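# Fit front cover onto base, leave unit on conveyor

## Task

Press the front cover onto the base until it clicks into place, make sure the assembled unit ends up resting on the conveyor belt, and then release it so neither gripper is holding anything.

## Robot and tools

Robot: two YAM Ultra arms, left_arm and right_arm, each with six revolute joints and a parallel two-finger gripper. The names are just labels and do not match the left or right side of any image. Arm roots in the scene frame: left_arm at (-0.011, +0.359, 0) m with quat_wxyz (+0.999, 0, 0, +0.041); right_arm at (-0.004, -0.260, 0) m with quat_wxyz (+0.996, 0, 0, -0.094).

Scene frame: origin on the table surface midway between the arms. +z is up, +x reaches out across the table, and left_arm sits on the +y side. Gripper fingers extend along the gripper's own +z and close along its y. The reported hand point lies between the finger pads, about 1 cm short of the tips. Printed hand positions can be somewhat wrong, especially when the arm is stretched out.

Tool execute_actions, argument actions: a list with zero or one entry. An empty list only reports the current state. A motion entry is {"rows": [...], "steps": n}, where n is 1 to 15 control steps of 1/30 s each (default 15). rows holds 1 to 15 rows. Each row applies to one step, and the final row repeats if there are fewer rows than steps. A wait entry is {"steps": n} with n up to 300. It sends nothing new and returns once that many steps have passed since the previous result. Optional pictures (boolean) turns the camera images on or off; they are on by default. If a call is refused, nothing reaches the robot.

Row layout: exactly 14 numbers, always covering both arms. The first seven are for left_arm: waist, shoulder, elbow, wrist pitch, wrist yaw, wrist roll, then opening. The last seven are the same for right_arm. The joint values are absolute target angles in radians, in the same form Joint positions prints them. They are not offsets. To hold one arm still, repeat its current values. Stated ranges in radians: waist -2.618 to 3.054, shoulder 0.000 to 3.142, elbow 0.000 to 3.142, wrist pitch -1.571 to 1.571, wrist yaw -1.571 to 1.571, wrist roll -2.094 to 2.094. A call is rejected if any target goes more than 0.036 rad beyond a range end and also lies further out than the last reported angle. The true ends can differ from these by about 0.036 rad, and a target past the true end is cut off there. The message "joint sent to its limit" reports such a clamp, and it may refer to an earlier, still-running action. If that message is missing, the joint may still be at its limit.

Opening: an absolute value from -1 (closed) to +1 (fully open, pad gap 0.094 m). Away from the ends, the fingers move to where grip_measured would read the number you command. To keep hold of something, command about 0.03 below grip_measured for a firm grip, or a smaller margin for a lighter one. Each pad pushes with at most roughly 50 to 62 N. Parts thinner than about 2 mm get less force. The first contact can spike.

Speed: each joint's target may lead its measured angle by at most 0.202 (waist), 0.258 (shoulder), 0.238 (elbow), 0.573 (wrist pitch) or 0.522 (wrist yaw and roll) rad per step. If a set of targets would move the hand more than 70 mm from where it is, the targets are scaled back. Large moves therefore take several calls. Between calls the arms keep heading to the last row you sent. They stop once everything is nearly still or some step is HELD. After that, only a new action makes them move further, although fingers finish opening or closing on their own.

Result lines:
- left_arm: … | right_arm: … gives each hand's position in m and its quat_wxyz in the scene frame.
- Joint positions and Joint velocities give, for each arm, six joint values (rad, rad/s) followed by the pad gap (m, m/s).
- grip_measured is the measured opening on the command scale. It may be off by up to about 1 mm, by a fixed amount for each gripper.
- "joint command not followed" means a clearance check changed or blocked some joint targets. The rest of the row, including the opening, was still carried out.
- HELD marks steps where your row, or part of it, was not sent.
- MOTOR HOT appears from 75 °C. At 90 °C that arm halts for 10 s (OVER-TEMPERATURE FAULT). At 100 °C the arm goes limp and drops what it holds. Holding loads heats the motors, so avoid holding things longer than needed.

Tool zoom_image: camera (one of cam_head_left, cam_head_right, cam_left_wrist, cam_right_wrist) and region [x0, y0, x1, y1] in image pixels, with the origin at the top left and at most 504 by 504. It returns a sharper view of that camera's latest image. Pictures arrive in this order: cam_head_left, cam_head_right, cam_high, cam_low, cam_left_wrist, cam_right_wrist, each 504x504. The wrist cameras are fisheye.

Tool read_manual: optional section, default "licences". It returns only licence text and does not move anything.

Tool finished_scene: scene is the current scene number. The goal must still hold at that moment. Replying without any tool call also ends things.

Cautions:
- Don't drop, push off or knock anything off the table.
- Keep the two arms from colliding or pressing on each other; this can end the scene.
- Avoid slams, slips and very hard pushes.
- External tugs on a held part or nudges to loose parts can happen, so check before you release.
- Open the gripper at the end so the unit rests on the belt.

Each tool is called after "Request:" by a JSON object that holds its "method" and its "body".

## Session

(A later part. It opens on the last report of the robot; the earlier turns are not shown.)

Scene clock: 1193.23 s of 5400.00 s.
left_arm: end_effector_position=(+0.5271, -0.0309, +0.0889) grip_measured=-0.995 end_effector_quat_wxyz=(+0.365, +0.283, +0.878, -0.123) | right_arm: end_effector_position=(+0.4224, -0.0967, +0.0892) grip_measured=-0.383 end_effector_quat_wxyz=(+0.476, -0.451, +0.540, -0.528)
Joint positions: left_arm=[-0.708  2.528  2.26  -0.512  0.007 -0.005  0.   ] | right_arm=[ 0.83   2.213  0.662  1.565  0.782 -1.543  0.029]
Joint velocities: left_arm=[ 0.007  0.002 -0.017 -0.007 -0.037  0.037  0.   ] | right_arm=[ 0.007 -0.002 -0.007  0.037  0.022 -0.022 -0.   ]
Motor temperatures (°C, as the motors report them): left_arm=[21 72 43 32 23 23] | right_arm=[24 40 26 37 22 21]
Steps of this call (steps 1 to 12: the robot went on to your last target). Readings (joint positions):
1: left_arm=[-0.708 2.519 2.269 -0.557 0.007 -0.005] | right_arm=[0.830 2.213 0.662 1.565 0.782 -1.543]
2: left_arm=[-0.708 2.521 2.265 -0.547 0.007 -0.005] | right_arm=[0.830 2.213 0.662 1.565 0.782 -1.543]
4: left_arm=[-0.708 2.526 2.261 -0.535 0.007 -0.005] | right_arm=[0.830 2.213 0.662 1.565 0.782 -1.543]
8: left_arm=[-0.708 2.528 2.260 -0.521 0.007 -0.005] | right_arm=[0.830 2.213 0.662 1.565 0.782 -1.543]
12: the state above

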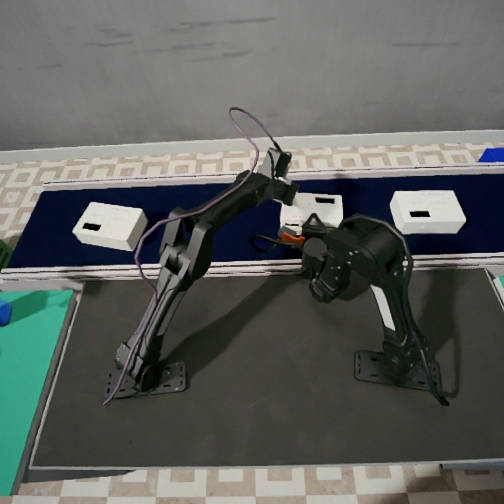

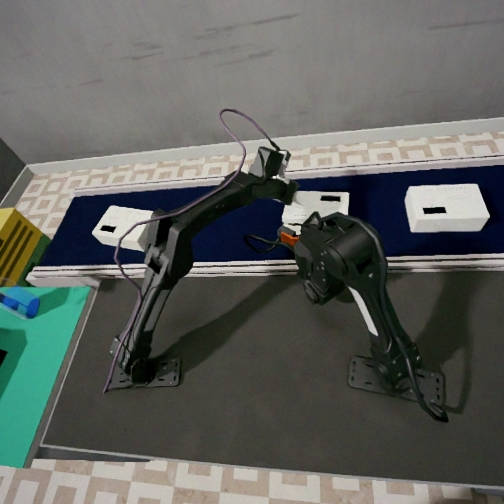

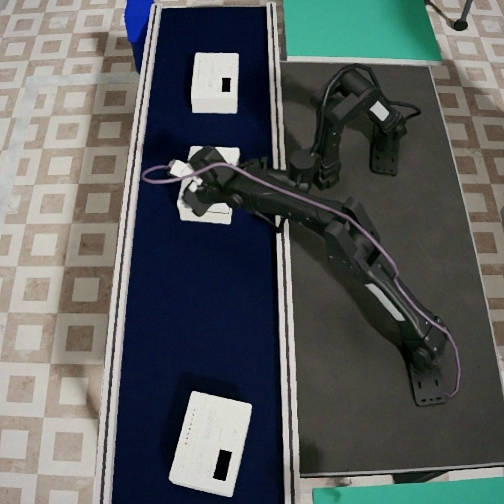

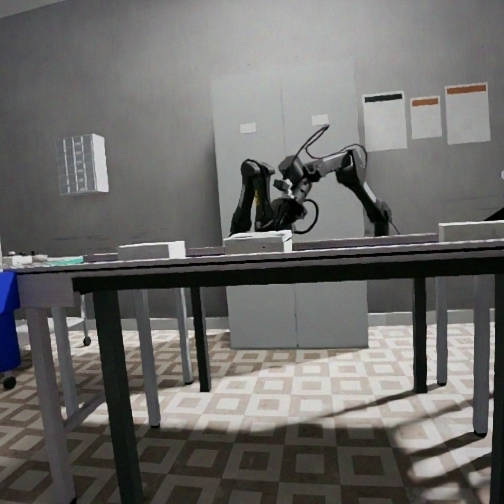

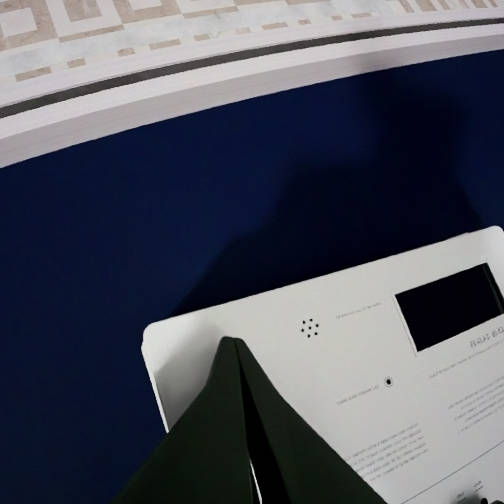

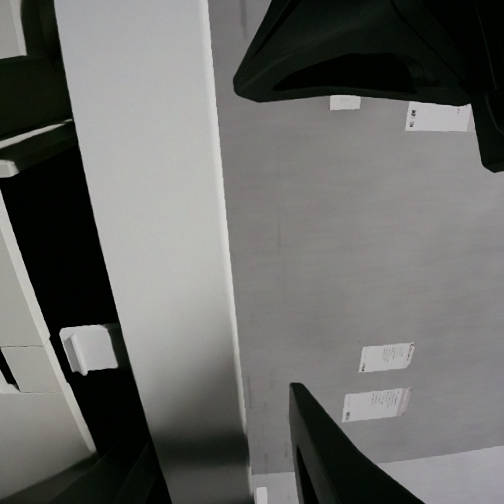

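Request:
{"method": "execute_actions", "body": {"actions": [{"rows": [[-0.704,2.524,2.245,-0.5,0,0,-1,0.83,2.21,0.665,1.575,0.781,-1.54,-0.38],[-0.704,2.524,2.24,-0.5,0,0,-1,0.83,2.21,0.665,1.575,0.781,-1.54,-0.38],[-0.704,2.524,2.235,-0.5,0,0,-1,0.83,2.21,0.665,1.575,0.781,-1.54,-0.38],[-0.704,2.524,2.23,-0.5,0,0,-1,0.83,2.21,0.665,1.575,0.781,-1.54,-0.38],[-0.704,2.524,2.225,-0.5,0,0,-1,0.83,2.21,0.665,1.575,0.781,-1.54,-0.38],[-0.704,2.524,2.22,-0.5,0,0,-1,0.83,2.21,0.665,1.575,0.781,-1.54,-0.38],[-0.704,2.524,2.216,-0.5,0,0,-1,0.83,2.21,0.665,1.575,0.781,-1.54,-0.38],[-0.704,2.524,2.212,-0.5,0,0,-1,0.83,2.21,0.665,1.575,0.781,-1.54,-0.38],[-0.704,2.524,2.208,-0.5,0,0,-1,0.83,2.21,0.665,1.575,0.781,-1.54,-0.38],[-0.704,2.524,2.204,-0.5,0,0,-1,0.83,2.21,0.665,1.575,0.781,-1.54,-0.38],[-0.704,2.524,2.2,-0.5,0,0,-1,0.83,2.21,0.665,1.575,0.781,-1.54,-0.38]], "steps": 15}]}}

Request:
{"method": "zoom_image", "body": {"camera": "cam_low", "region": [220, 205, 310, 260]}}

Scene clock: 1210.03 s of 5400.00 s.
left_arm: end_effector_position=(+0.5255, -0.0296, +0.0778) grip_measured=-0.995 end_effector_quat_wxyz=(+0.361, +0.284, +0.880, -0.121) | right_arm: end_effector_position=(+0.4224, -0.0966, +0.0890) grip_measured=-0.383 end_effector_quat_wxyz=(+0.476, -0.452, +0.539, -0.527)
Joint positions: left_arm=[-0.708  2.528  2.222 -0.483  0.006 -0.005  0.   ] | right_arm=[ 0.83   2.213  0.662  1.564  0.781 -1.543  0.029]
Joint velocities: left_arm=[ 0.002 -0.007 -0.017  0.022  0.022 -0.007 -0.   ] | right_arm=[-0.002 -0.017 -0.017  0.037  0.051 -0.095 -0.   ]
Motor temperatures (°C, as the motors report them): left_arm=[21 72 41 33 23 23] | right_arm=[24 39 26 37 22 21]
Steps of this call (steps 1 to 30: the robot went on to your last target; steps 31 to 90: nothing new was sent; then 13.30 s passed at rest; steps 91 to 105: all 15 steps of this action). Readings (joint positions):
91: left_arm=[-0.708 2.528 2.260 -0.507 0.007 -0.005] | right_arm=[0.830 2.213 0.662 1.565 0.782 -1.543]
92: left_arm=[-0.708 2.528 2.260 -0.507 0.007 -0.005] | right_arm=[0.830 2.213 0.662 1.565 0.782 -1.543]
94: left_arm=[-0.708 2.528 2.255 -0.504 0.007 -0.005] | right_arm=[0.830 2.213 0.662 1.565 0.782 -1.543]
98: left_arm=[-0.708 2.528 2.233 -0.501 0.007 -0.005] | right_arm=[0.830 2.213 0.662 1.565 0.782 -1.543]
105: the state above

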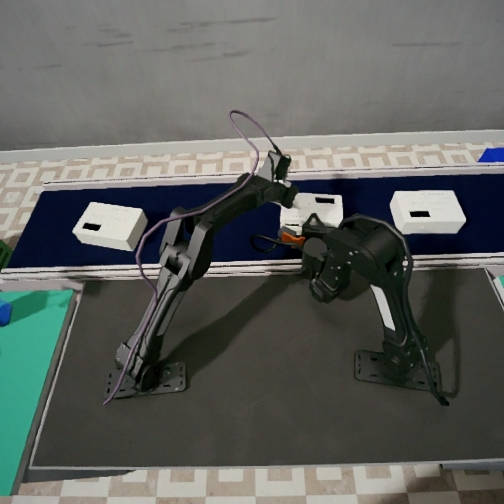

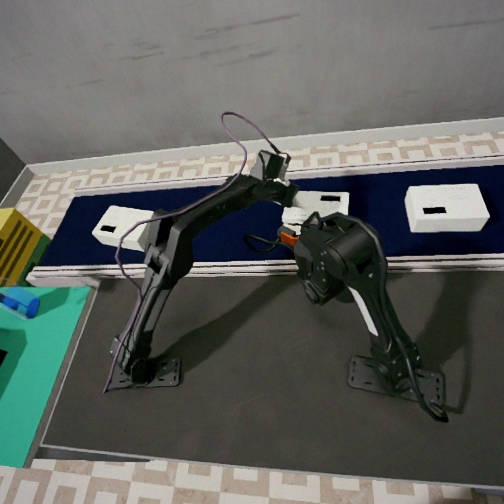

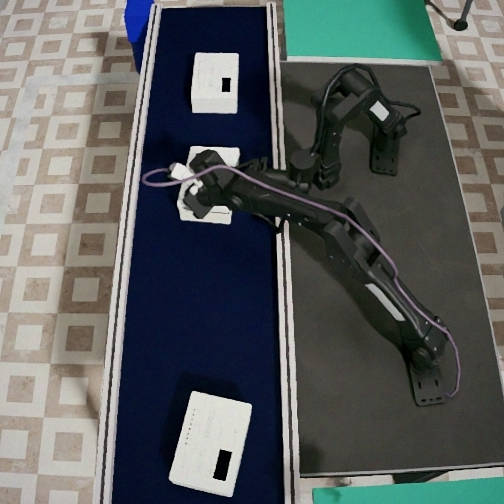

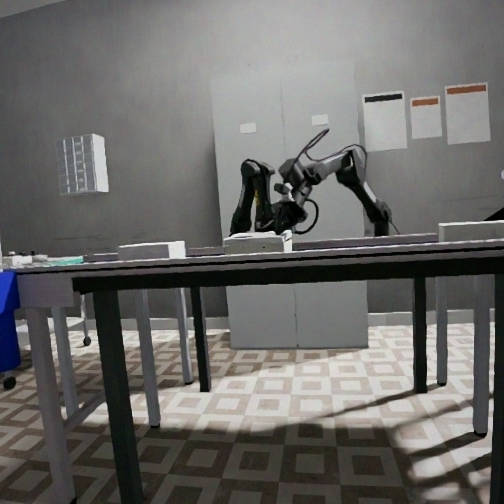

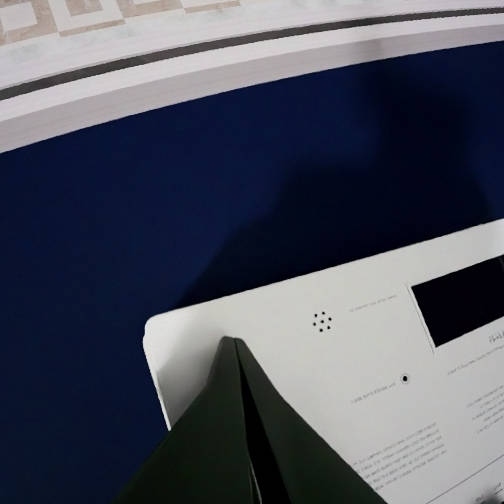

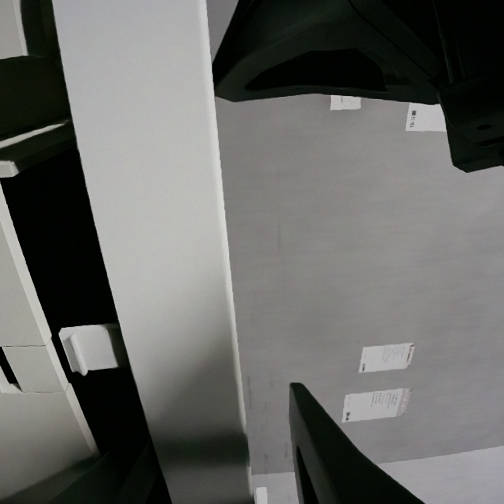

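Region (220, 205, 310, 260) of cam_low's 504x504 image, scaled by 5.600, with more detail than that image has.

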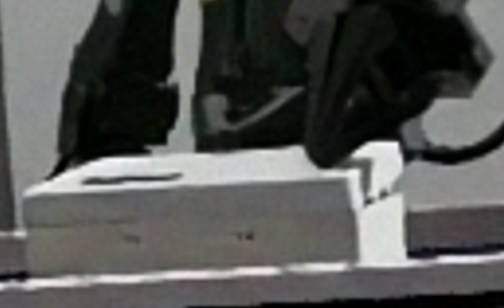

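Request:
{"method": "execute_actions", "body": {"actions": [{"rows": [[-0.704,2.524,2.2,-0.5,0,0,-1,0.836,2.187,0.649,1.56,0.792,-1.533,-0.38],[-0.704,2.524,2.2,-0.5,0,0,-1,0.838,2.184,0.646,1.558,0.796,-1.531,-0.38],[-0.704,2.524,2.2,-0.5,0,0,-1,0.84,2.181,0.643,1.556,0.8,-1.53,-0.38],[-0.704,2.524,2.2,-0.5,0,0,-1,0.841,2.178,0.64,1.553,0.803,-1.528,-0.38],[-0.704,2.524,2.2,-0.5,0,0,-1,0.843,2.175,0.637,1.551,0.807,-1.526,-0.38],[-0.704,2.524,2.2,-0.5,0,0,-1,0.845,2.172,0.634,1.549,0.811,-1.525,-0.38],[-0.704,2.524,2.2,-0.5,0,0,-1,0.847,2.169,0.631,1.546,0.814,-1.523,-0.38],[-0.704,2.524,2.2,-0.5,0,0,-1,0.848,2.166,0.628,1.544,0.818,-1.521,-0.38],[-0.704,2.524,2.2,-0.5,0,0,-1,0.85,2.163,0.625,1.542,0.822,-1.52,-0.38],[-0.704,2.524,2.2,-0.5,0,0,-1,0.852,2.16,0.622,1.539,0.825,-1.518,-0.38],[-0.704,2.524,2.2,-0.5,0,0,-1,0.854,2.157,0.619,1.537,0.829,-1.516,-0.38],[-0.704,2.524,2.2,-0.5,0,0,-1,0.856,2.154,0.616,1.535,0.833,-1.515,-0.38],[-0.704,2.524,2.2,-0.5,0,0,-1,0.858,2.151,0.613,1.532,0.837,-1.513,-0.38],[-0.704,2.524,2.2,-0.5,0,0,-1,0.86,2.148,0.61,1.53,0.841,-1.511,-0.38],[-0.704,2.524,2.2,-0.5,0,0,-1,0.862,2.145,0.607,1.528,0.845,-1.51,-0.38]], "steps": 15}], "pictures": false}}

Request:
{"method": "execute_actions", "body": {"actions": [{"steps": 8}]}}

Scene clock: 1238.80 s of 5400.00 s.
left_arm: end_effector_position=(+0.5257, -0.0297, +0.0778) grip_measured=-0.995 end_effector_quat_wxyz=(+0.362, +0.284, +0.880, -0.121) | right_arm: end_effector_position=(+0.4125, -0.0981, +0.0883) grip_measured=-0.383 end_effector_quat_wxyz=(+0.467, -0.454, +0.547, -0.526)
Joint positions: left_arm=[-0.708  2.528  2.221 -0.481  0.006 -0.005  0.   ] | right_arm=[ 0.851  2.18   0.629  1.536  0.815 -1.528  0.029]
Joint velocities: left_arm=[ 0.007  0.002 -0.002 -0.051  0.022  0.066  0.   ] | right_arm=[ 0.056 -0.105 -0.1   -0.11   0.125  0.095  0.   ]
Motor temperatures (°C, as the motors report them): left_arm=[21 72 39 32 23 23] | right_arm=[24 39 26 37 22 21]
Steps of this call (steps 1 to 15: the robot went on to your last target; steps 16 to 90: nothing new was sent; then 25.27 s passed at rest; steps 91 to 105: all 15 steps of this action). Readings (joint positions):
91: left_arm=[-0.708 2.528 2.221 -0.481 0.006 -0.005] | right_arm=[0.830 2.213 0.662 1.563 0.781 -1.543]
92: left_arm=[-0.708 2.528 2.221 -0.481 0.006 -0.005] | right_arm=[0.830 2.213 0.662 1.562 0.782 -1.543]
94: left_arm=[-0.708 2.528 2.221 -0.481 0.006 -0.005] | right_arm=[0.831 2.213 0.662 1.559 0.784 -1.542]
98: left_arm=[-0.708 2.528 2.221 -0.481 0.006 -0.005] | right_arm=[0.837 2.203 0.648 1.553 0.795 -1.538]
105: the state above

Scene clock: 1239.07 s of 5400.00 s.
left_arm: end_effector_position=(+0.5256, -0.0297, +0.0778) grip_measured=-0.995 end_effector_quat_wxyz=(+0.362, +0.284, +0.880, -0.121) | right_arm: end_effector_position=(+0.4101, -0.0994, +0.0879) grip_measured=-0.383 end_effector_quat_wxyz=(+0.463, -0.453, +0.550, -0.527)
Joint positions: left_arm=[-0.708  2.528  2.221 -0.481  0.006 -0.005  0.   ] | right_arm=[ 0.855  2.174  0.622  1.53   0.828 -1.522  0.029]
Joint velocities: left_arm=[ 0.007  0.007 -0.007  0.022  0.007 -0.095 -0.001] | right_arm=[-0.012  0.002 -0.007 -0.051 -0.007  0.081  0.001]
Motor temperatures (°C, as the motors report them): left_arm=[21 72 39 32 23 23] | right_arm=[24 39 26 36 22 21]
Steps of this call (steps 1 to 8: the robot went on to your last target). Readings (joint positions):
1: left_arm=[-0.708 2.528 2.221 -0.481 0.006 -0.005] | right_arm=[0.852 2.177 0.626 1.534 0.819 -1.526]
2: left_arm=[-0.708 2.528 2.221 -0.481 0.006 -0.005] | right_arm=[0.854 2.176 0.624 1.533 0.822 -1.525]
4: left_arm=[-0.708 2.528 2.221 -0.481 0.006 -0.005] | right_arm=[0.855 2.174 0.622 1.531 0.826 -1.524]
8: the state above

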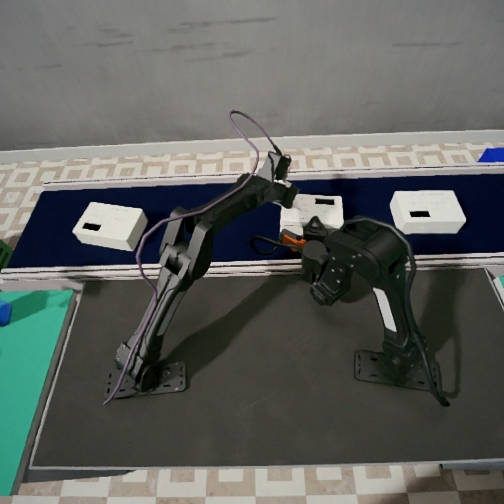

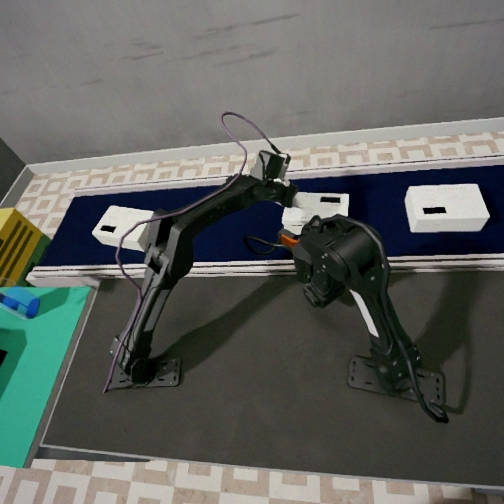

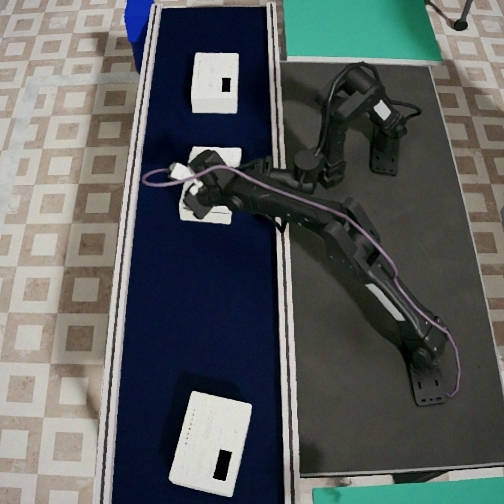

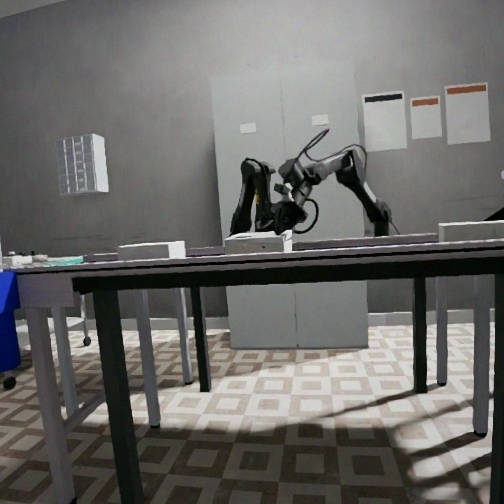

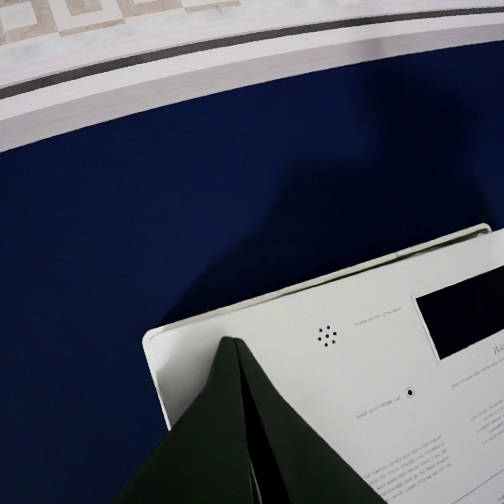

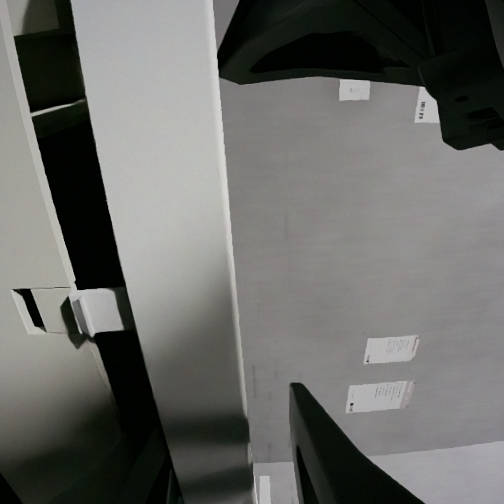

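Request:
{"method": "execute_actions", "body": {"actions": [{"rows": [[-0.704,2.524,2.2,-0.5,0,0,-1,0.864,2.14,0.602,1.526,0.849,-1.508,-0.39],[-0.704,2.524,2.2,-0.5,0,0,-1,0.866,2.137,0.599,1.524,0.853,-1.506,-0.4],[-0.704,2.524,2.2,-0.5,0,0,-1,0.868,2.134,0.596,1.522,0.857,-1.505,-0.41],[-0.704,2.524,2.2,-0.5,0,0,-1,0.87,2.131,0.593,1.52,0.861,-1.503,-0.42],[-0.704,2.524,2.2,-0.5,0,0,-1,0.872,2.128,0.59,1.517,0.865,-1.501,-0.42],[-0.704,2.524,2.2,-0.5,0,0,-1,0.874,2.125,0.587,1.515,0.869,-1.5,-0.42],[-0.704,2.524,2.2,-0.5,0,0,-1,0.876,2.122,0.584,1.513,0.873,-1.498,-0.42],[-0.704,2.524,2.2,-0.5,0,0,-1,0.878,2.119,0.581,1.511,0.877,-1.497,-0.42]], "steps": 15}]}}

Scene clock: 1262.90 s of 5400.00 s.
left_arm: end_effector_position=(+0.5257, -0.0296, +0.0778) grip_measured=-0.995 end_effector_quat_wxyz=(+0.362, +0.284, +0.880, -0.121) | right_arm: end_effector_position=(+0.4051, -0.1016, +0.0894) grip_measured=-0.417 end_effector_quat_wxyz=(+0.459, -0.450, +0.556, -0.527)
Joint positions: left_arm=[-0.708  2.528  2.221 -0.481  0.006 -0.005  0.   ] | right_arm=[ 0.865  2.151  0.605  1.511  0.849 -1.508  0.027]
Joint velocities: left_arm=[-0.002 -0.022  0.002 -0.037  0.022  0.022 -0.001] | right_arm=[ 0.017  0.007  0.002 -0.037 -0.007  0.051 -0.   ]
Motor temperatures (°C, as the motors report them): left_arm=[21 73 38 32 23 23] | right_arm=[24 40 26 36 22 21]
Steps of this call (steps 1 to 30: the robot went on to your last target; steps 31 to 90: nothing new was sent; then 20.33 s passed at rest; steps 91 to 105: all 15 steps of this action). Readings (joint positions):
91: left_arm=[-0.708 2.528 2.221 -0.481 0.006 -0.005] | right_arm=[0.856 2.174 0.622 1.529 0.830 -1.521]
92: left_arm=[-0.708 2.528 2.221 -0.481 0.006 -0.005] | right_arm=[0.856 2.174 0.622 1.528 0.831 -1.520]
94: left_arm=[-0.708 2.528 2.221 -0.481 0.006 -0.005] | right_arm=[0.859 2.171 0.617 1.525 0.836 -1.519]
98: left_arm=[-0.708 2.528 2.221 -0.481 0.006 -0.005] | right_arm=[0.864 2.157 0.605 1.517 0.845 -1.512]
105: the state above

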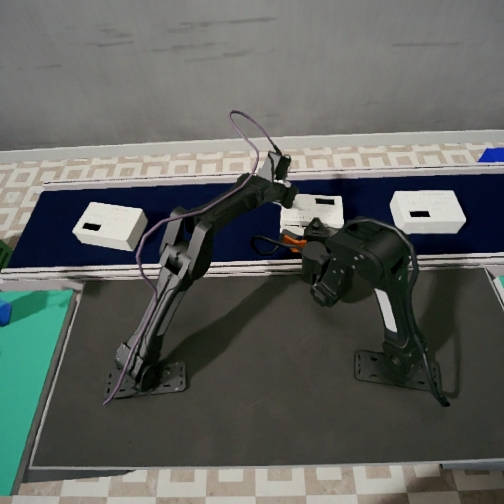

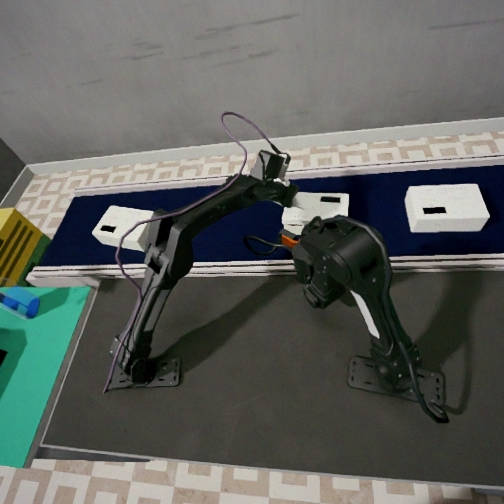

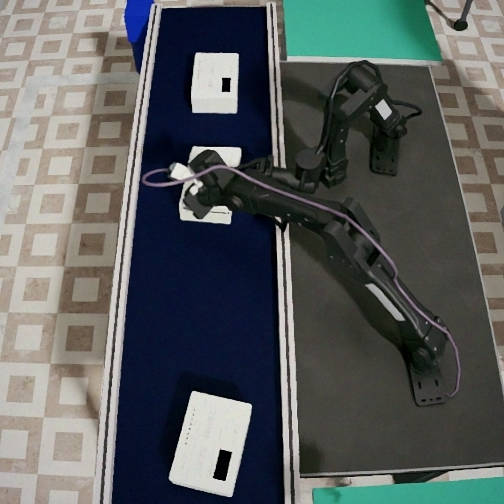

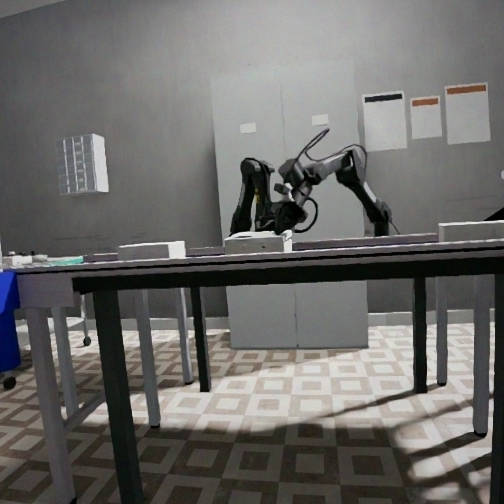

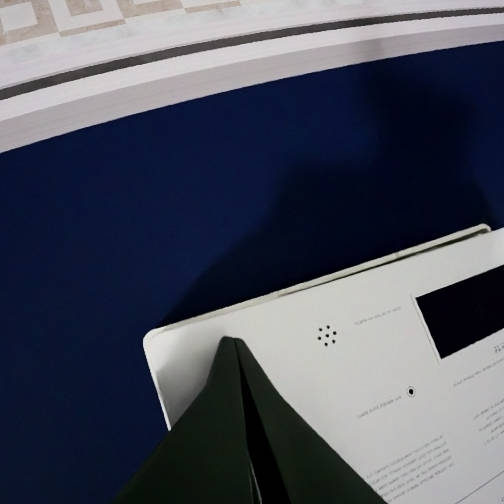

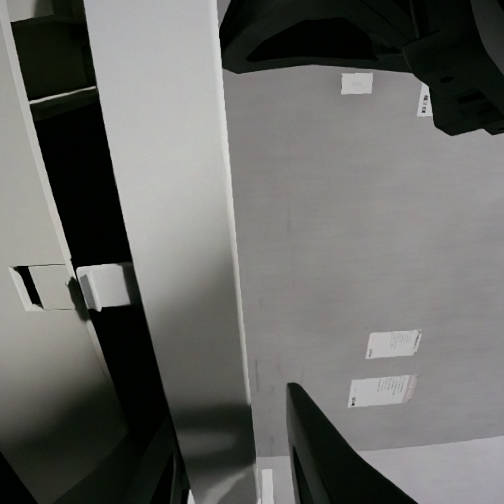

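Request:
{"method": "execute_actions", "body": {"actions": [{"rows": [[-0.704,2.524,2.23,-0.5,0,0,-1,0.865,2.14,0.605,1.511,0.849,-1.505,-0.44],[-0.704,2.524,2.25,-0.5,0,0,-1,0.865,2.14,0.605,1.511,0.849,-1.505,-0.46],[-0.704,2.524,2.265,-0.5,0,0,-1,0.865,2.14,0.605,1.511,0.849,-1.505,-0.48],[-0.704,2.524,2.28,-0.5,0,0,-1,0.862,2.14,0.605,1.511,0.845,-1.505,-0.49],[-0.704,2.524,2.29,-0.5,0,0,-1,0.858,2.14,0.605,1.511,0.839,-1.505,-0.49],[-0.704,2.524,2.29,-0.5,0,0,-1,0.855,2.14,0.605,1.511,0.833,-1.505,-0.49],[-0.704,2.524,2.29,-0.5,0,0,-1,0.852,2.14,0.605,1.511,0.827,-1.505,-0.49],[-0.704,2.524,2.29,-0.5,0,0,-1,0.849,2.14,0.605,1.511,0.821,-1.505,-0.49],[-0.704,2.524,2.29,-0.5,0,0,-1,0.846,2.14,0.605,1.511,0.815,-1.505,-0.49],[-0.704,2.524,2.29,-0.5,0,0,-1,0.843,2.14,0.605,1.511,0.809,-1.505,-0.49],[-0.704,2.524,2.29,-0.5,0,0,-1,0.84,2.14,0.605,1.511,0.803,-1.505,-0.49],[-0.704,2.524,2.29,-0.5,0,0,-1,0.837,2.14,0.605,1.511,0.796,-1.505,-0.49],[-0.704,2.524,2.29,-0.5,0,0,-1,0.834,2.14,0.605,1.511,0.79,-1.505,-0.49],[-0.704,2.524,2.29,-0.5,0,0,-1,0.833,2.14,0.605,1.511,0.786,-1.505,-0.49]], "steps": 15}], "pictures": false}}

Request:
{"method": "execute_actions", "body": {"actions": [{"steps": 10}]}}

Scene clock: 1285.37 s of 5400.00 s.
left_arm: end_effector_position=(+0.5308, -0.0332, +0.0933) grip_measured=-0.995 end_effector_quat_wxyz=(+0.376, +0.282, +0.874, -0.125) | right_arm: end_effector_position=(+0.4096, -0.1033, +0.0891) grip_measured=-0.487 end_effector_quat_wxyz=(+0.464, -0.456, +0.552, -0.522)
Joint positions: left_arm=[-0.708  2.53   2.265 -0.492  0.005 -0.005  0.   ] | right_arm=[ 0.843  2.151  0.605  1.51   0.809 -1.508  0.024]
Joint velocities: left_arm=[-0.012  0.007 -0.022  0.022  0.007 -0.066 -0.   ] | right_arm=[-0.061  0.012 -0.012 -0.007 -0.183  0.051  0.001]
Motor temperatures (°C, as the motors report them): left_arm=[21 74 38 32 23 23] | right_arm=[24 41 26 36 22 21]
Steps of this call (steps 1 to 15: the robot went on to your last target; steps 16 to 90: nothing new was sent; then 18.97 s passed at rest; steps 91 to 105: all 15 steps of this action). Readings (joint positions):
91: left_arm=[-0.708 2.528 2.221 -0.481 0.005 -0.005] | right_arm=[0.865 2.151 0.605 1.511 0.848 -1.508]
92: left_arm=[-0.708 2.528 2.221 -0.481 0.005 -0.005] | right_arm=[0.865 2.151 0.605 1.511 0.848 -1.508]
94: left_arm=[-0.708 2.529 2.230 -0.486 0.005 -0.005] | right_arm=[0.865 2.151 0.605 1.511 0.848 -1.508]
98: left_arm=[-0.708 2.530 2.259 -0.491 0.005 -0.005] | right_arm=[0.862 2.151 0.605 1.510 0.842 -1.508]
105: the state above

Scene clock: 1285.70 s of 5400.00 s.
left_arm: end_effector_position=(+0.5308, -0.0332, +0.0933) grip_measured=-0.995 end_effector_quat_wxyz=(+0.376, +0.282, +0.874, -0.125) | right_arm: end_effector_position=(+0.4104, -0.1031, +0.0890) grip_measured=-0.487 end_effector_quat_wxyz=(+0.466, -0.457, +0.551, -0.520)
Joint positions: left_arm=[-0.708  2.53   2.265 -0.492  0.005 -0.005  0.   ] | right_arm=[ 0.84   2.151  0.605  1.51   0.8   -1.508  0.024]
Joint velocities: left_arm=[-0.002 -0.007  0.002  0.081 -0.066  0.051  0.   ] | right_arm=[ 0.012  0.012  0.002  0.037 -0.051  0.022 -0.002]
Motor temperatures (°C, as the motors report them): left_arm=[21 74 38 32 23 23] | right_arm=[24 41 26 36 22 21]
Steps of this call (steps 1 to 10: the robot went on to your last target). Readings (joint positions):
1: left_arm=[-0.708 2.530 2.265 -0.492 0.005 -0.005] | right_arm=[0.842 2.151 0.605 1.510 0.806 -1.508]
2: left_arm=[-0.708 2.530 2.265 -0.492 0.005 -0.005] | right_arm=[0.841 2.151 0.605 1.510 0.803 -1.508]
4: left_arm=[-0.708 2.530 2.265 -0.492 0.005 -0.005] | right_arm=[0.840 2.151 0.605 1.510 0.802 -1.508]
8: left_arm=[-0.708 2.530 2.265 -0.492 0.005 -0.005] | right_arm=[0.840 2.151 0.605 1.510 0.800 -1.508]
10: the state above

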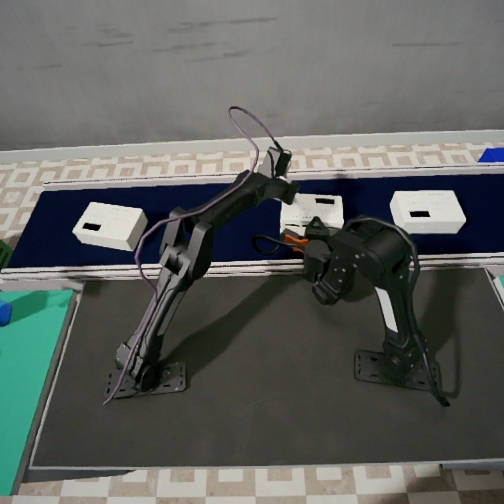

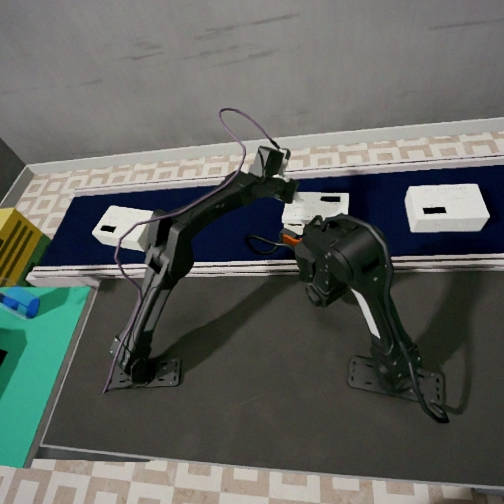

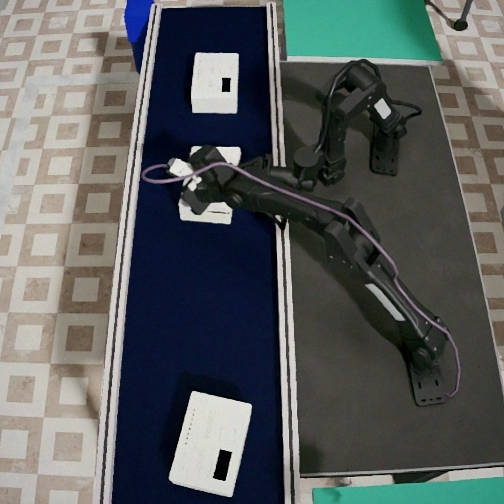

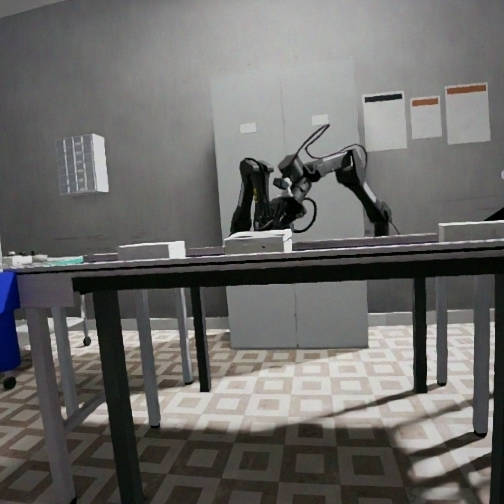

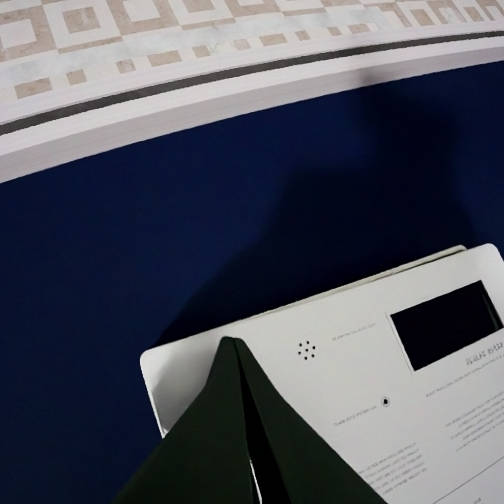

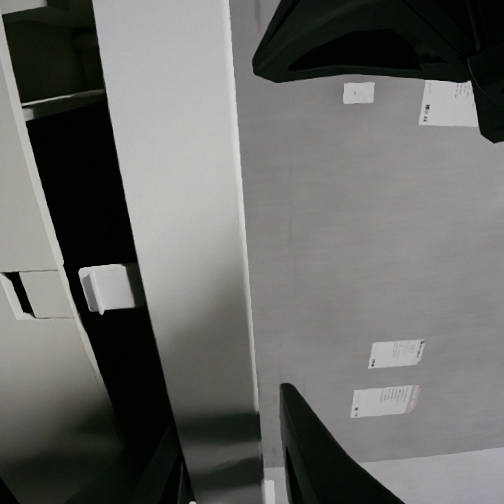

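Request:
{"method": "execute_actions", "body": {"actions": [{"rows": [[-0.69,2.49,2.29,-0.53,0.03,0,-1,0.845,2.14,0.605,1.511,0.808,-1.505,-0.49],[-0.672,2.455,2.28,-0.565,0.055,0,-1,0.847,2.14,0.605,1.511,0.812,-1.505,-0.49],[-0.656,2.42,2.26,-0.6,0.08,0,-1,0.849,2.14,0.605,1.511,0.816,-1.505,-0.49],[-0.64,2.385,2.235,-0.633,0.107,0,-1,0.851,2.14,0.605,1.511,0.82,-1.505,-0.49],[-0.624,2.35,2.205,-0.667,0.133,0,-1,0.853,2.14,0.605,1.511,0.824,-1.505,-0.49],[-0.608,2.315,2.175,-0.7,0.16,0,-1,0.855,2.14,0.605,1.511,0.828,-1.505,-0.49],[-0.591,2.28,2.145,-0.733,0.187,0,-1,0.857,2.14,0.605,1.511,0.832,-1.505,-0.49],[-0.575,2.245,2.115,-0.767,0.213,0,-1,0.859,2.14,0.605,1.511,0.836,-1.505,-0.49],[-0.559,2.21,2.085,-0.8,0.24,0,-1,0.861,2.14,0.605,1.511,0.84,-1.505,-0.49],[-0.542,2.175,2.055,-0.833,0.267,0,-1,0.863,2.14,0.605,1.511,0.844,-1.505,-0.49],[-0.526,2.14,2.025,-0.867,0.293,0,-1,0.865,2.14,0.605,1.511,0.848,-1.505,-0.49],[-0.51,2.105,1.995,-0.9,0.32,0,-1,0.867,2.14,0.605,1.511,0.852,-1.505,-0.49],[-0.493,2.07,1.965,-0.933,0.347,0,-1,0.868,2.14,0.605,1.511,0.856,-1.505,-0.49],[-0.477,2.03,1.935,-0.967,0.373,0,-1,0.868,2.14,0.605,1.511,0.858,-1.505,-0.49],[-0.46,1.995,1.9,-1.0,0.4,0,-1,0.868,2.14,0.605,1.511,0.858,-1.505,-0.49]], "steps": 15}], "pictures": false}}

Request:
{"method": "execute_actions", "body": {"actions": [{"rows": [[-0.46,1.995,1.9,-1.0,0.4,0,-1,0.868,2.14,0.605,1.511,0.858,-1.505,-0.49],[-0.46,1.995,1.9,-1.0,0.4,0,-1,0.868,2.14,0.605,1.511,0.858,-1.505,-0.49],[-0.46,1.995,1.9,-1.0,0.4,0,-1,0.868,2.14,0.605,1.511,0.858,-1.505,-0.49],[-0.46,1.995,1.9,-1.0,0.4,0,-1,0.865,2.14,0.605,1.52,0.85,-1.51,-0.52],[-0.46,1.995,1.9,-1.0,0.4,0,-1,0.865,2.14,0.605,1.525,0.85,-1.515,-0.55],[-0.46,1.995,1.9,-1.0,0.4,0,-1,0.865,2.14,0.605,1.53,0.85,-1.52,-0.58],[-0.46,1.995,1.9,-1.0,0.4,0,-1,0.865,2.14,0.605,1.535,0.85,-1.525,-0.6],[-0.46,1.995,1.9,-1.0,0.4,0,-1,0.865,2.14,0.605,1.54,0.85,-1.53,-0.62],[-0.46,1.995,1.9,-1.0,0.4,0,-1,0.865,2.14,0.605,1.545,0.85,-1.53,-0.64],[-0.46,1.995,1.9,-1.0,0.4,0,-1,0.865,2.14,0.605,1.545,0.85,-1.53,-0.66],[-0.46,1.995,1.9,-1.0,0.4,0,-1,0.865,2.14,0.605,1.545,0.85,-1.53,-0.68]], "steps": 15}]}}

Request:
{"method": "zoom_image", "body": {"camera": "cam_low", "region": [220, 215, 300, 260]}}

Scene clock: 1311.47 s of 5400.00 s.
left_arm: end_effector_position=(+0.4679, +0.1042, +0.1977) grip_measured=-0.995 end_effector_quat_wxyz=(+0.284, +0.228, +0.911, -0.193) | right_arm: end_effector_position=(+0.4063, -0.1018, +0.0891) grip_measured=-0.487 end_effector_quat_wxyz=(+0.461, -0.452, +0.555, -0.525)
Joint positions: left_arm=[-0.481  2.063  1.977 -0.834  0.28  -0.005  0.   ] | right_arm=[ 0.859  2.151  0.605  1.51   0.837 -1.508  0.024]
Joint velocities: left_arm=[ 0.476 -1.087 -0.916 -0.872  0.784 -0.037  0.   ] | right_arm=[ 0.032  0.002 -0.002 -0.051  0.007 -0.007 -0.001]
Motor temperatures (°C, as the motors report them): left_arm=[21 75 42 33 23 23] | right_arm=[24 40 26 36 22 21]
MOTOR HOT: a motor of the left arm reached 75 °C. Now the hottest motor of the left arm, joint 2 (shoulder), reports 75 °C. The controller's stop level is 90 °C. To cool a motor, set the load down, stop pushing, or move to a pose that needs little force.
Steps of this call (steps 1 to 30: the robot went on to your last target; steps 31 to 90: nothing new was sent; then 22.27 s passed at rest; steps 91 to 105: all 15 steps of this action). Readings (joint positions):
91: left_arm=[-0.708 2.529 2.265 -0.494 0.008 -0.005] | right_arm=[0.840 2.151 0.605 1.510 0.799 -1.508]
92: left_arm=[-0.706 2.524 2.265 -0.505 0.016 -0.005] | right_arm=[0.840 2.151 0.605 1.510 0.800 -1.508]
94: left_arm=[-0.695 2.497 2.253 -0.544 0.043 -0.005] | right_arm=[0.840 2.151 0.605 1.510 0.802 -1.508]
98: left_arm=[-0.634 2.355 2.164 -0.644 0.121 -0.005] | right_arm=[0.847 2.151 0.605 1.510 0.813 -1.508]
105: the state above

Scene clock: 1311.97 s of 5400.00 s.
left_arm: end_effector_position=(+0.4221, +0.1199, +0.1936) grip_measured=-0.995 end_effector_quat_wxyz=(+0.206, +0.220, +0.926, -0.228) | right_arm: end_effector_position=(+0.4060, -0.1021, +0.0898) grip_measured=-0.638 end_effector_quat_wxyz=(+0.456, -0.456, +0.551, -0.530)
Joint positions: left_arm=[-0.452  1.991  1.91  -0.986  0.386 -0.005  0.   ] | right_arm=[ 0.86   2.151  0.605  1.513  0.842 -1.528  0.017]
Joint velocities: left_arm=[ 0.017 -0.007  0.002  0.007 -0.022 -0.007  0.   ] | right_arm=[-0.017 -0.002 -0.007 -0.066  0.022 -0.007  0.001]
Motor temperatures (°C, as the motors report them): left_arm=[21 75 41 33 23 23] | right_arm=[24 40 26 36 22 21]
MOTOR HOT: still on. Now the hottest motor of the left arm, joint 2 (shoulder), reports 75 °C; the controller's stop level is 90 °C.
Steps of this call (steps 1 to 15: all 15 steps of this action). Readings (joint positions):
1: left_arm=[-0.466 2.031 1.952 -0.867 0.301 -0.005] | right_arm=[0.860 2.151 0.605 1.510 0.839 -1.508]
2: left_arm=[-0.456 2.009 1.938 -0.896 0.317 -0.005] | right_arm=[0.860 2.151 0.605 1.510 0.841 -1.508]
4: left_arm=[-0.449 1.991 1.929 -0.933 0.341 -0.005] | right_arm=[0.860 2.151 0.605 1.510 0.842 -1.508]
8: left_arm=[-0.452 1.991 1.914 -0.966 0.372 -0.005] | right_arm=[0.860 2.151 0.605 1.510 0.842 -1.517]
15: the state above

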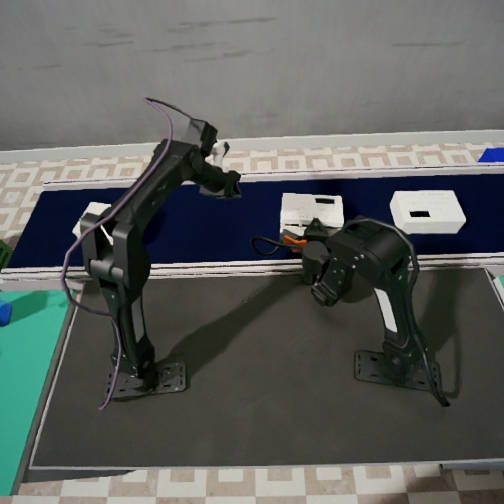

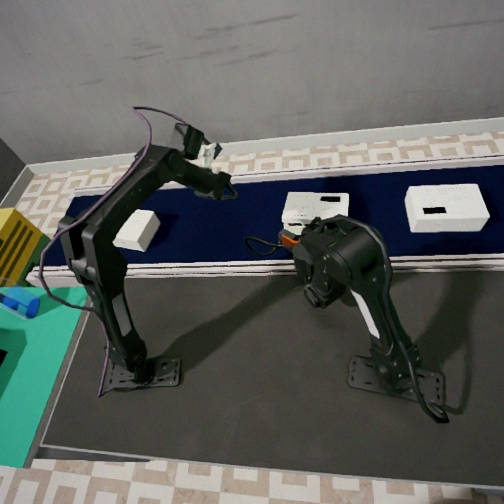

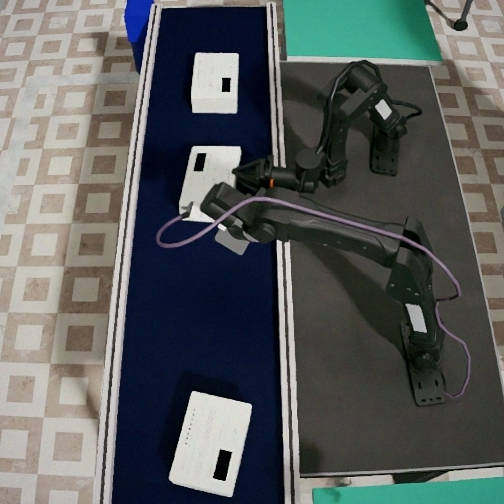

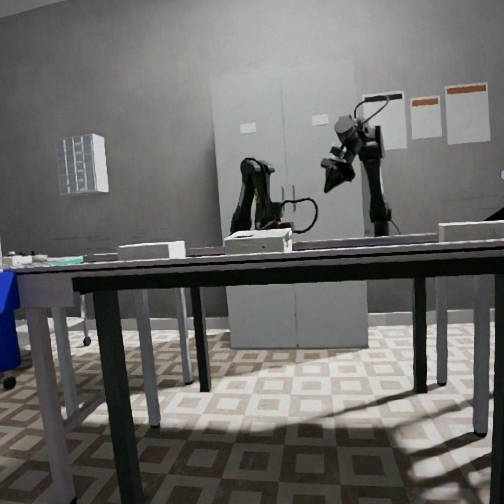

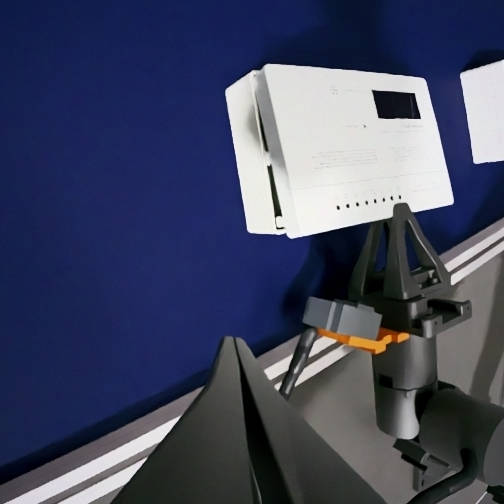

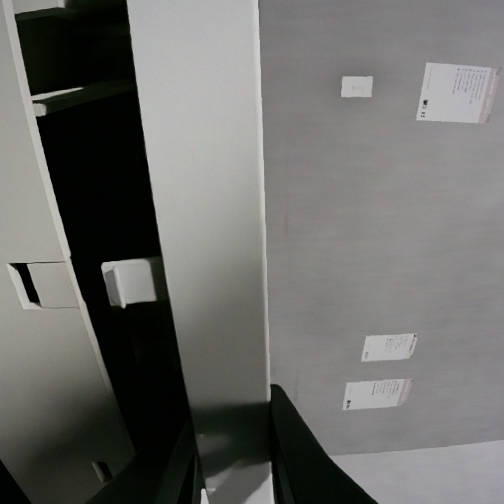

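Region (220, 215, 300, 260) of cam_low's 504x504 image, scaled by 6.300, with more detail than that image has; it fills the top 284 rows of this view, and the rest is white.

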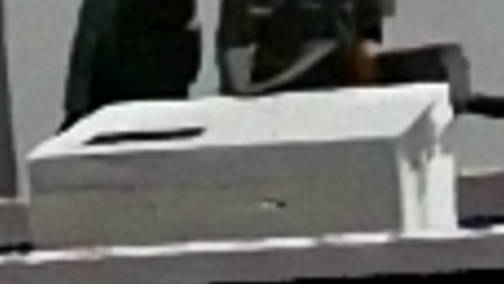

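Request:
{"method": "execute_actions", "body": {"actions": [{"rows": [[-0.46,1.995,1.9,-1.0,0.4,0,-1,0.86,2.14,0.654,1.545,0.842,-1.53,-0.68],[-0.46,1.995,1.9,-1.0,0.4,0,-1,0.86,2.14,0.652,1.545,0.842,-1.53,-0.68],[-0.46,1.995,1.9,-1.0,0.4,0,-1,0.86,2.14,0.645,1.545,0.842,-1.53,-0.68],[-0.46,1.995,1.9,-1.0,0.4,0,-1,0.856,2.14,0.64,1.545,0.836,-1.53,-0.68],[-0.46,1.995,1.9,-1.0,0.4,0,-1,0.852,2.14,0.64,1.545,0.831,-1.53,-0.68],[-0.46,1.995,1.9,-1.0,0.4,0,-1,0.849,2.14,0.64,1.545,0.828,-1.53,-0.68],[-0.46,1.995,1.9,-1.0,0.4,0,-1,0.846,2.14,0.64,1.545,0.825,-1.53,-0.68],[-0.46,1.995,1.9,-1.0,0.4,0,-1,0.843,2.14,0.64,1.545,0.822,-1.53,-0.68],[-0.46,1.995,1.9,-1.0,0.4,0,-1,0.841,2.14,0.64,1.545,0.819,-1.53,-0.68]], "steps": 15}]}}

Request:
{"method": "zoom_image", "body": {"camera": "cam_low", "region": [220, 215, 300, 260]}}

Request:
{"method": "zoom_image", "body": {"camera": "cam_left_wrist", "region": [200, 40, 480, 260]}}

Scene clock: 1329.87 s of 5400.00 s.
left_arm: end_effector_position=(+0.4212, +0.1196, +0.1935) grip_measured=-0.995 end_effector_quat_wxyz=(+0.204, +0.220, +0.926, -0.230) | right_arm: end_effector_position=(+0.4113, -0.1028, +0.0941) grip_measured=-0.638 end_effector_quat_wxyz=(+0.461, -0.451, +0.550, -0.531)
Joint positions: left_arm=[-0.452  1.991  1.91  -0.988  0.39  -0.005  0.   ] | right_arm=[ 0.848  2.151  0.62   1.515  0.83  -1.532  0.017]
Joint velocities: left_arm=[-0.002 -0.002  0.002 -0.022 -0.007 -0.007 -0.001] | right_arm=[ 0.002 -0.017 -0.002  0.007 -0.007  0.037  0.   ]
Motor temperatures (°C, as the motors report them): left_arm=[21 67 39 32 23 23] | right_arm=[24 39 26 37 22 21]
MOTOR HOT: cleared. Now the hottest motor of the left arm, joint 2 (shoulder), reports 67 °C.
Steps of this call (steps 1 to 15: the robot went on to your last target; steps 16 to 90: nothing new was sent; then 14.40 s passed at rest; steps 91 to 105: all 15 steps of this action). Readings (joint positions):
91: left_arm=[-0.452 1.991 1.910 -0.988 0.390 -0.005] | right_arm=[0.860 2.151 0.607 1.513 0.842 -1.528]
92: left_arm=[-0.452 1.991 1.910 -0.988 0.390 -0.005] | right_arm=[0.860 2.151 0.613 1.513 0.843 -1.529]
94: left_arm=[-0.452 1.991 1.910 -0.988 0.390 -0.005] | right_arm=[0.860 2.151 0.619 1.515 0.842 -1.530]
98: left_arm=[-0.452 1.991 1.910 -0.988 0.390 -0.005] | right_arm=[0.857 2.151 0.620 1.515 0.836 -1.531]
105: the state above

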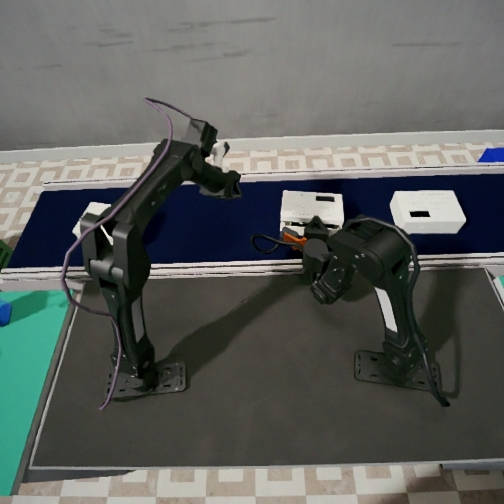

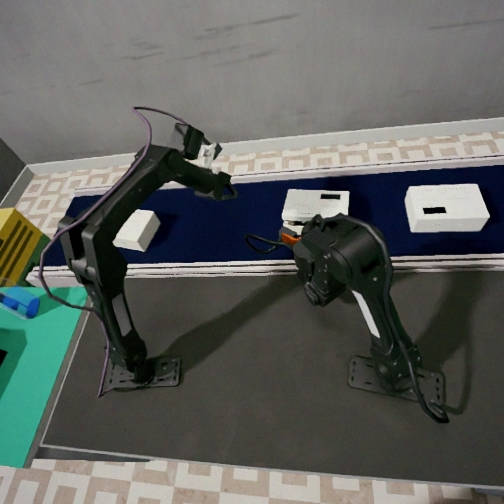

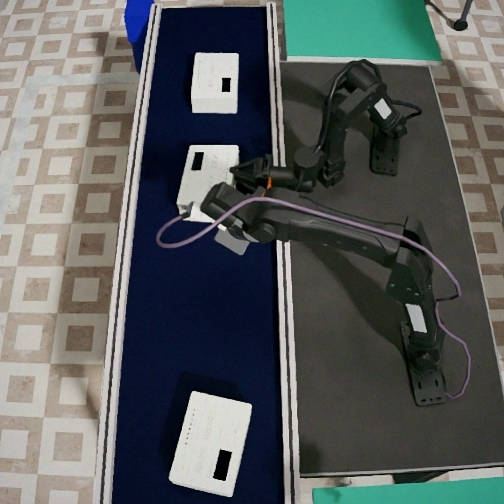

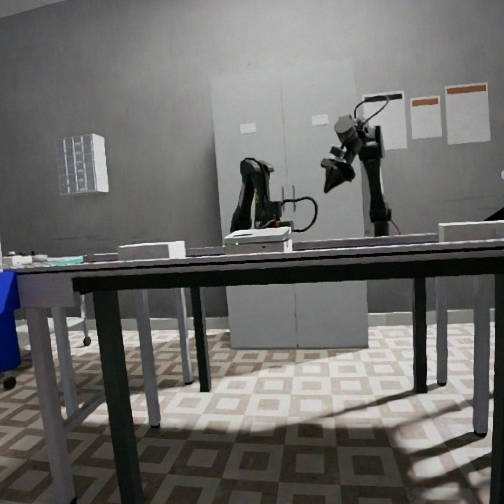

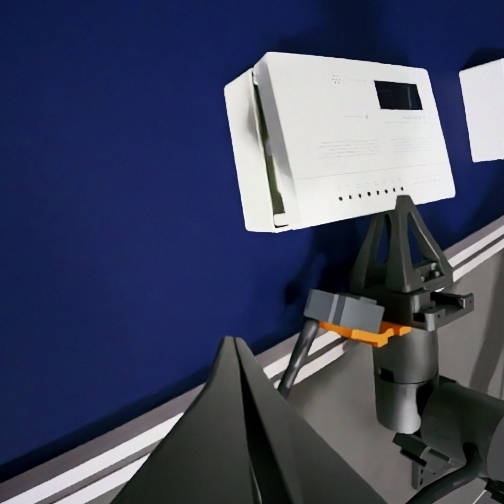

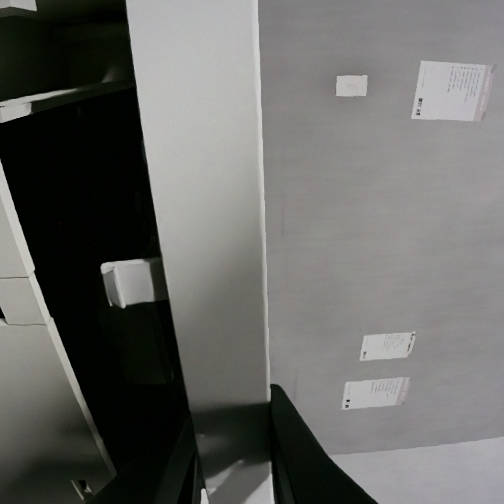

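Region (220, 215, 300, 260) of cam_low's 504x504 image, scaled by 6.300, with more detail than that image has; it fills the top 284 rows of this view, and the rest is white.

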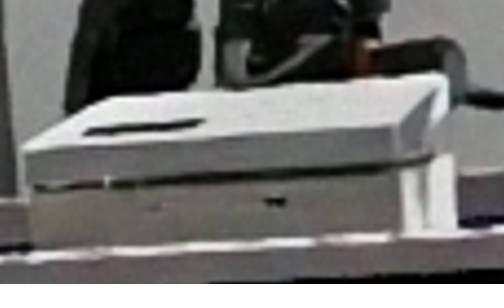

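Region (200, 40, 480, 260) of cam_left_wrist's 504x504 image, scaled by 1.800, with more detail than that image has; it fills the top 396 rows of this view, and the rest is white.

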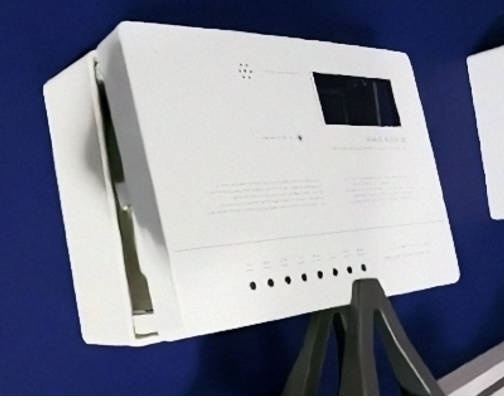

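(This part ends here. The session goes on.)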